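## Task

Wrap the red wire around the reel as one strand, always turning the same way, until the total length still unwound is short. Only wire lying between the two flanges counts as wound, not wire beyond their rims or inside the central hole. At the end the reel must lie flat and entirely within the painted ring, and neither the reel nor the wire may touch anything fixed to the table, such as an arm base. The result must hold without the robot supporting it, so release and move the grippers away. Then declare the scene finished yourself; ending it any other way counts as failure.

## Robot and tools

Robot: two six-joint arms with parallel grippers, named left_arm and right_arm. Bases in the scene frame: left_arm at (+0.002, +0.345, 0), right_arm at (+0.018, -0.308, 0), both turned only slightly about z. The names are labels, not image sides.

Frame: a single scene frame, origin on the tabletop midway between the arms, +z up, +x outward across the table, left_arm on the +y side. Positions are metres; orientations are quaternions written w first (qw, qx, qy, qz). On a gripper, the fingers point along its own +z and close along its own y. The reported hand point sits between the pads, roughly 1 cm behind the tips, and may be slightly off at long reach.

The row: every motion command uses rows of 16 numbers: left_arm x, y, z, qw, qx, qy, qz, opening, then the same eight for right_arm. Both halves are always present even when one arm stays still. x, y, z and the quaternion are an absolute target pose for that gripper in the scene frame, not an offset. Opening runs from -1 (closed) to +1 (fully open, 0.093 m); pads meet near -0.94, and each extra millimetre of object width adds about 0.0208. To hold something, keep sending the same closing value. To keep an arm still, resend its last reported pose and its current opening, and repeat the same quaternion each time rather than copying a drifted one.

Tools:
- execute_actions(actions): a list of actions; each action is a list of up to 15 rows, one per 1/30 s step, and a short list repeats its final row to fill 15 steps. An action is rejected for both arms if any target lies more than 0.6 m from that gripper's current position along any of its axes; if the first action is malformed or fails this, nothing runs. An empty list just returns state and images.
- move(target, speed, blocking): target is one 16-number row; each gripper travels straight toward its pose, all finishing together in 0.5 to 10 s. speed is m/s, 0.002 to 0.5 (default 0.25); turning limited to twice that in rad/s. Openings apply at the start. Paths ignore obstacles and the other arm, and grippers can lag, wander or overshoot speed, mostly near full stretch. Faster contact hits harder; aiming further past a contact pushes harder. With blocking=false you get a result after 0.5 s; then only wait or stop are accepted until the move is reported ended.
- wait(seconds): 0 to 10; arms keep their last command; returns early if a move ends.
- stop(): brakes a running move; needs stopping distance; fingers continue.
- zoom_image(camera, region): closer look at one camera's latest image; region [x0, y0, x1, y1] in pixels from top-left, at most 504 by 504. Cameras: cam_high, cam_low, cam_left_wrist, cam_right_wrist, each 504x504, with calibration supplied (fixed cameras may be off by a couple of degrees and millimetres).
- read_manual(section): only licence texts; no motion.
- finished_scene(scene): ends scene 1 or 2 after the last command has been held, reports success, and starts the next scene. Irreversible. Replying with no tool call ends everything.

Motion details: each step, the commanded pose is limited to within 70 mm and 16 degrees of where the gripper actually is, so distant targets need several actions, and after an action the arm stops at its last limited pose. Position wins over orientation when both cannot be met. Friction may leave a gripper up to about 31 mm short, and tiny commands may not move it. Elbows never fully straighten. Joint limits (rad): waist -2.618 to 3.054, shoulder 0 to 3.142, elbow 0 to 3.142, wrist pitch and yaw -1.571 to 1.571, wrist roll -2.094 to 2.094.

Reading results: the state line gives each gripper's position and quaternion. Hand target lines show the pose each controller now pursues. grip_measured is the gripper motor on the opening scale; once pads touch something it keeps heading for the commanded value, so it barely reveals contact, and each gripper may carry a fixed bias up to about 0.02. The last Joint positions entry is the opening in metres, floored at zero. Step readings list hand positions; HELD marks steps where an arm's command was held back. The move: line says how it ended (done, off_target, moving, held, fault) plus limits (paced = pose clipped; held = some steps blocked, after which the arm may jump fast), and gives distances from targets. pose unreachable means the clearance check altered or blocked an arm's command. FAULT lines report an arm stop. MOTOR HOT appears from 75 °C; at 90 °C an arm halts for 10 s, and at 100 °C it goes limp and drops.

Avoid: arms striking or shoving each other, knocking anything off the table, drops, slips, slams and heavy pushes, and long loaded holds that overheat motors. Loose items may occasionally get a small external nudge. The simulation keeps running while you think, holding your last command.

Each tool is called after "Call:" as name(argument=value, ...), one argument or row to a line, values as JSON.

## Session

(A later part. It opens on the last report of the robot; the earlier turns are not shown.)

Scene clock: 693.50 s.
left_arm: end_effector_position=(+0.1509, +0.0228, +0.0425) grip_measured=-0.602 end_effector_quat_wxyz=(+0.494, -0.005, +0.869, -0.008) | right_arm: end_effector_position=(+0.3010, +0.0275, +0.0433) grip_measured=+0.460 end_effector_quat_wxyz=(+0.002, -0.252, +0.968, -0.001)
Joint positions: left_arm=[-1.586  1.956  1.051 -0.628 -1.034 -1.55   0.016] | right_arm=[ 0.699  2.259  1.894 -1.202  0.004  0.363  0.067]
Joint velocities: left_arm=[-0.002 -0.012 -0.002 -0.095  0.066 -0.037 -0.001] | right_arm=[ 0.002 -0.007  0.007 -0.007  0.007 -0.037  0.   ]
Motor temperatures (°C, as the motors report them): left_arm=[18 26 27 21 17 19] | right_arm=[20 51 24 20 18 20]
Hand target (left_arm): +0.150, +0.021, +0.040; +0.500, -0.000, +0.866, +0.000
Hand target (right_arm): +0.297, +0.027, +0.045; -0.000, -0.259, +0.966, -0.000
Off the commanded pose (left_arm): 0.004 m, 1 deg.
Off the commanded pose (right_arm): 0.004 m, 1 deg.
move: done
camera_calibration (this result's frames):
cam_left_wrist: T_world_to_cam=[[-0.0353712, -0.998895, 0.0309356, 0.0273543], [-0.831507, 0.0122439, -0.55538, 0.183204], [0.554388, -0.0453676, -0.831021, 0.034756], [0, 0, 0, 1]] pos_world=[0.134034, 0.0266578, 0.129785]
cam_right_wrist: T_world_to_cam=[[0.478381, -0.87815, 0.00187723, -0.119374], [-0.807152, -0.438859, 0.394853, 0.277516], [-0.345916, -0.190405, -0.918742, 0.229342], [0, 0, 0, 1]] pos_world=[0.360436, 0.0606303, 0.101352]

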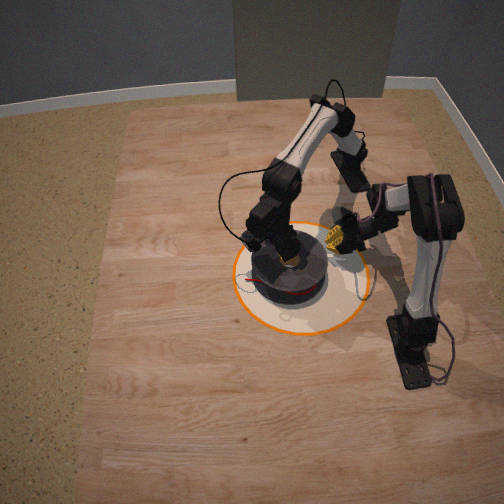

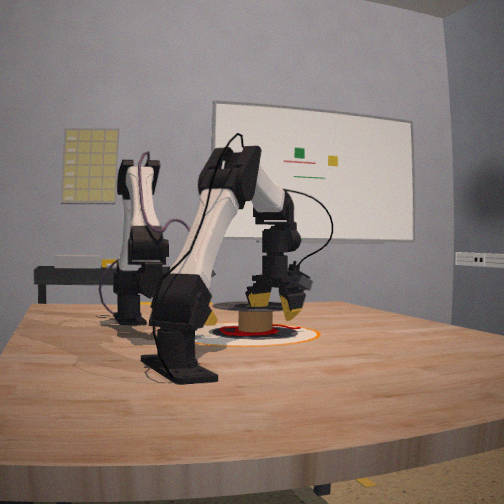

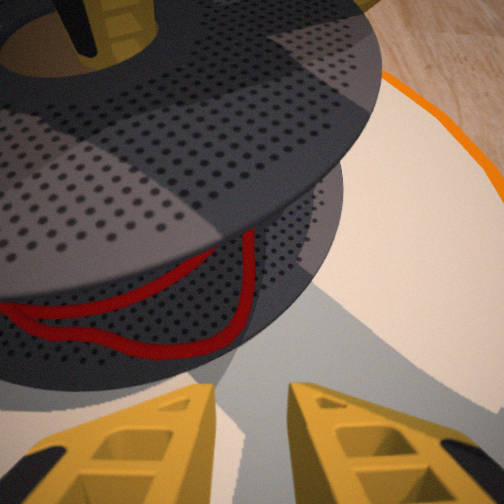

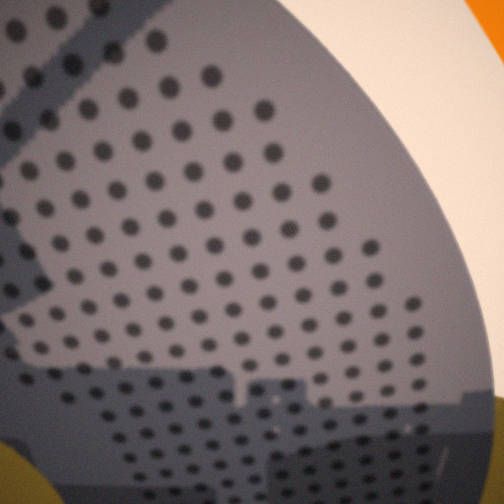

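Call:
move(
  target=[0.13,0.03,0.07,0.5,0,0.866,0,-0.6, 0.301,0.027,0.045,0,-0.2588,0.9659,0,1.0],
  speed=0.05,
)

Call:
move(
  target=[0.11,0.10,0.14,0.455,0.359,0.788,-0.207,-0.6, 0.301,0.027,0.13,0,-0.2588,0.9659,0,1.0],
  speed=0.1,
)

Call:
move(
  target=[0.12,0.16,0.18,0,0.9239,0.3827,0,0, 0.22,-0.12,0.16,0,-0.5,0.866,0,0],
  speed=0.2,
)

Scene clock: 698.63 s.
left_arm: end_effector_position=(+0.1320, +0.0356, +0.0581) grip_measured=-0.602 end_effector_quat_wxyz=(+0.496, +0.005, +0.868, +0.014) | right_arm: end_effector_position=(+0.3010, +0.0275, +0.0433) grip_measured=+0.990 end_effector_quat_wxyz=(+0.002, -0.257, +0.966, -0.001)
Joint positions: left_arm=[-1.647  1.935  1.091 -0.848 -1.034 -1.678  0.016] | right_arm=[ 0.699  2.259  1.894 -1.202  0.004  0.352  0.093]
Joint velocities: left_arm=[ 0.017 -0.012 -0.002 -0.095  0.037 -0.007 -0.   ] | right_arm=[-0.007  0.007  0.007  0.022 -0.037 -0.081 -0.001]
Motor temperatures (°C, as the motors report them): left_arm=[18 27 27 21 17 19] | right_arm=[20 52 24 20 18 20]
Hand target (left_arm): +0.130, +0.031, +0.070; +0.500, -0.000, +0.866, +0.001
Hand target (right_arm): +0.301, +0.027, +0.045; +0.000, -0.259, +0.966, +0.000
Off the commanded pose (left_arm): 0.013 m, 2 deg.
Off the commanded pose (right_arm): 0.002 m, 0 deg.
move: off_target (left_arm)
camera_calibration (this result's frames):
cam_left_wrist: T_world_to_cam=[[-0.0309334, -0.999373, -0.0172086, 0.0412139], [-0.829595, 0.0352738, -0.55725, 0.17504], [0.557507, -0.00296148, -0.830167, 0.0567577], [0, 0, 0, 1]] pos_world=[0.114844, 0.0351818, 0.145368]
cam_right_wrist: T_world_to_cam=[[0.4884, -0.872618, 0.00156606, -0.122468], [-0.801957, -0.448143, 0.39501, 0.27618], [-0.343991, -0.194179, -0.918676, 0.228854], [0, 0, 0, 1]] pos_world=[0.360022, 0.0613384, 0.101341]

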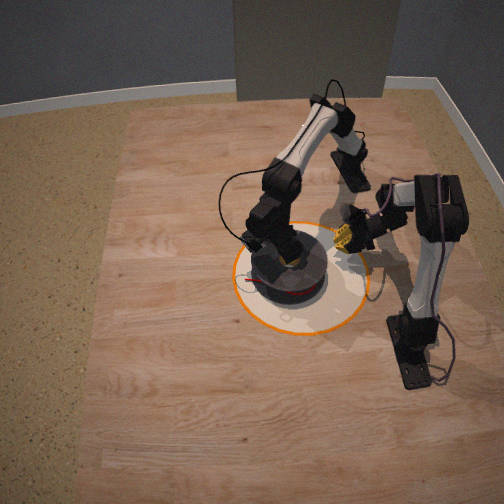

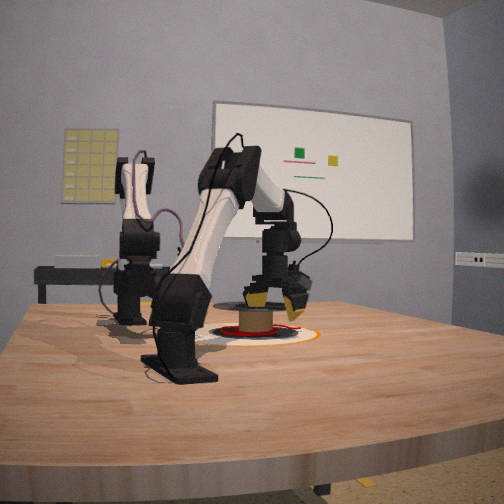

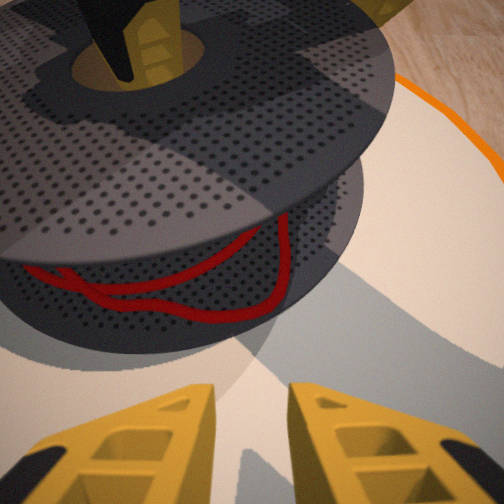

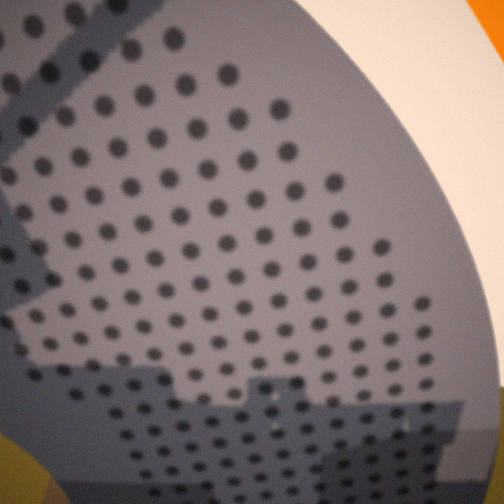

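Scene clock: 703.47 s.
left_arm: end_effector_position=(+0.1103, +0.0938, +0.1415) grip_measured=-0.602 end_effector_quat_wxyz=(+0.458, +0.359, +0.785, -0.210) | right_arm: end_effector_position=(+0.3015, +0.0282, +0.1324) grip_measured=+0.990 end_effector_quat_wxyz=(+0.006, -0.258, +0.966, +0.002)
Joint positions: left_arm=[-1.511  0.762  0.406 -0.251 -0.534 -0.341  0.016] | right_arm=[ 0.699  2.278  2.28  -1.56   0.004  0.351  0.093]
Joint velocities: left_arm=[-0.007 -0.002 -0.002  0.022 -0.022  0.007  0.001] | right_arm=[ 0.002 -0.007 -0.002 -0.037 -0.007 -0.037 -0.   ]
Motor temperatures (°C, as the motors report them): left_arm=[18 27 27 21 17 19] | right_arm=[20 52 25 20 18 20]
Hand target (left_arm): +0.110, +0.098, +0.138; +0.455, +0.363, +0.786, -0.209
Hand target (right_arm): +0.302, +0.028, +0.130; +0.000, -0.259, +0.966, +0.000
Off the commanded pose (left_arm): 0.006 m, 1 deg.
Off the commanded pose (right_arm): 0.003 m, 1 deg.
move: done
camera_calibration (this result's frames):
cam_left_wrist: T_world_to_cam=[[-0.78059, -0.624943, 0.0112354, 0.143702], [-0.516726, 0.635099, -0.574146, 0.113105], [0.351673, -0.453978, -0.818676, 0.20165], [0, 0, 0, 1]] pos_world=[0.0997018, 0.109517, 0.22841]
cam_right_wrist: T_world_to_cam=[[0.488735, -0.87243, -0.00207679, -0.121919], [-0.804373, -0.451529, 0.386142, 0.243772], [-0.33782, -0.187051, -0.922437, 0.309399], [0, 0, 0, 1]] pos_world=[0.360191, 0.061578, 0.191018]

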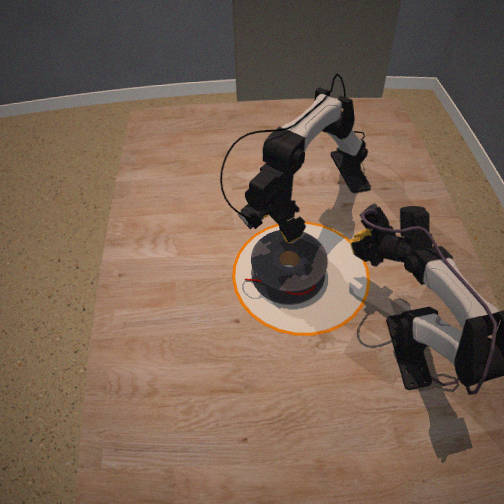

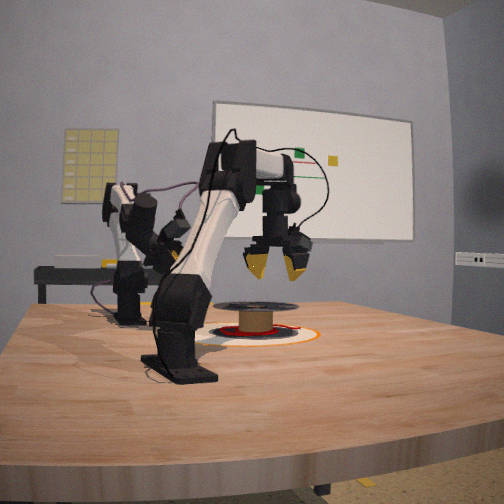

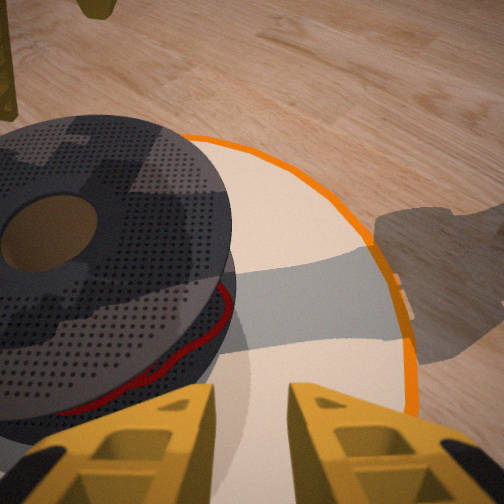

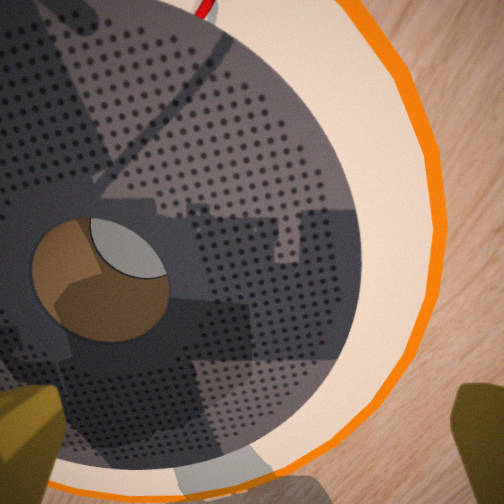

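Scene clock: 708.40 s.
left_arm: end_effector_position=(+0.1188, +0.1608, +0.1815) grip_measured=-0.002 end_effector_quat_wxyz=(+0.012, +0.919, +0.394, -0.006) | right_arm: end_effector_position=(+0.2241, -0.1136, +0.1642) grip_measured=+0.003 end_effector_quat_wxyz=(+0.006, -0.502, +0.865, -0.001)
Joint positions: left_arm=[-1.02   1.364  1.331 -1.518  0.016  1.338  0.045] | right_arm=[ 0.586  1.608  1.484 -1.436  0.004 -0.291  0.045]
Joint velocities: left_arm=[ 0.002  0.002 -0.007 -0.037  0.037  0.095  0.002] | right_arm=[-0.012 -0.002 -0.007 -0.022  0.037 -0.051  0.001]
Motor temperatures (°C, as the motors report them): left_arm=[18 27 28 21 17 19] | right_arm=[20 51 25 20 18 20]
Hand target (left_arm): +0.120, +0.160, +0.182; +0.001, +0.922, +0.387, -0.002
Hand target (right_arm): +0.220, -0.119, +0.163; -0.001, -0.500, +0.866, +0.002
Off the commanded pose (left_arm): 0.002 m, 2 deg.
Off the commanded pose (right_arm): 0.009 m, 1 deg.
move: done
camera_calibration (this result's frames):
cam_left_wrist: T_world_to_cam=[[-0.717931, 0.695796, 0.0210307, -0.0298464], [0.640245, 0.648152, 0.412293, -0.220713], [0.273241, 0.309463, -0.910808, 0.16512], [0, 0, 0, 1]] pos_world=[0.0747651, 0.112724, 0.242019]
cam_right_wrist: T_world_to_cam=[[0.862629, -0.505806, 0.00563906, -0.251125], [-0.467696, -0.793287, 0.389816, -0.00973687], [-0.192698, -0.338903, -0.920876, 0.236025], [0, 0, 0, 1]] pos_world=[0.257555, -0.0547549, 0.222562]

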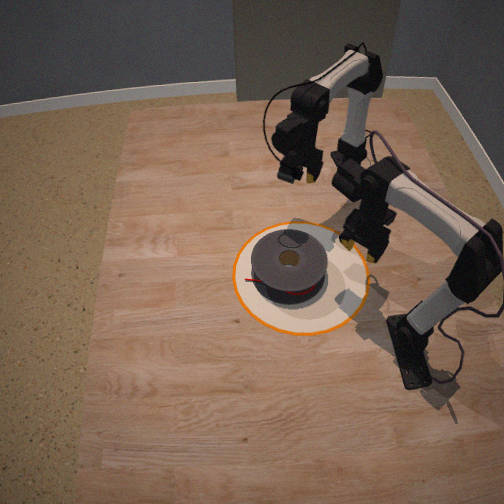

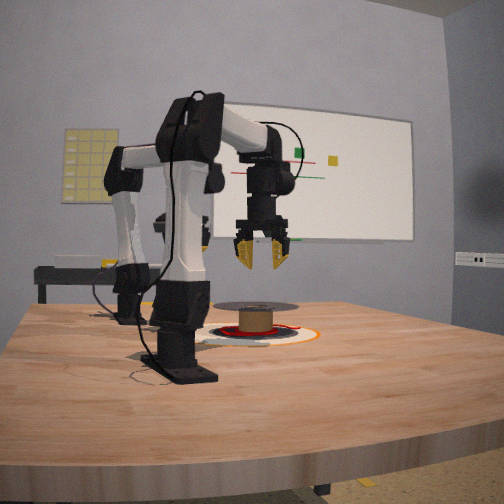

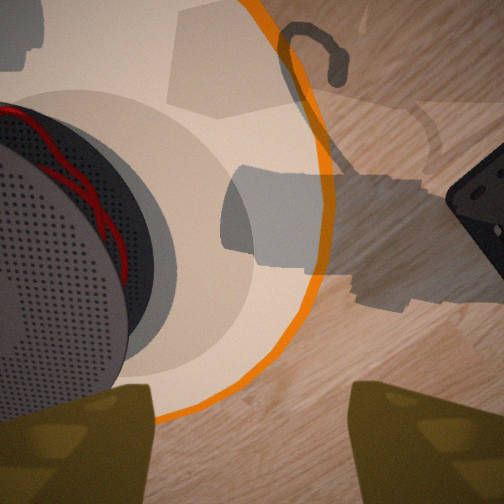

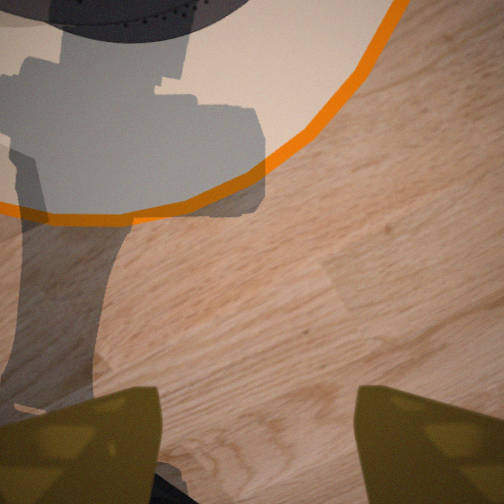

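Call:
zoom_image(
  camera="cam_high",
  region=[220, 200, 400, 350],
)

Region (220, 200, 400, 350) of cam_high's 504x504 image, scaled by 2.800, with more detail than that image has.

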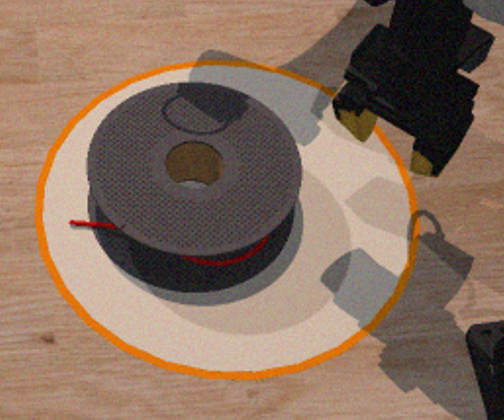

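Call:
finished_scene(
  scene=1,
)

The scene is finished: the task was done.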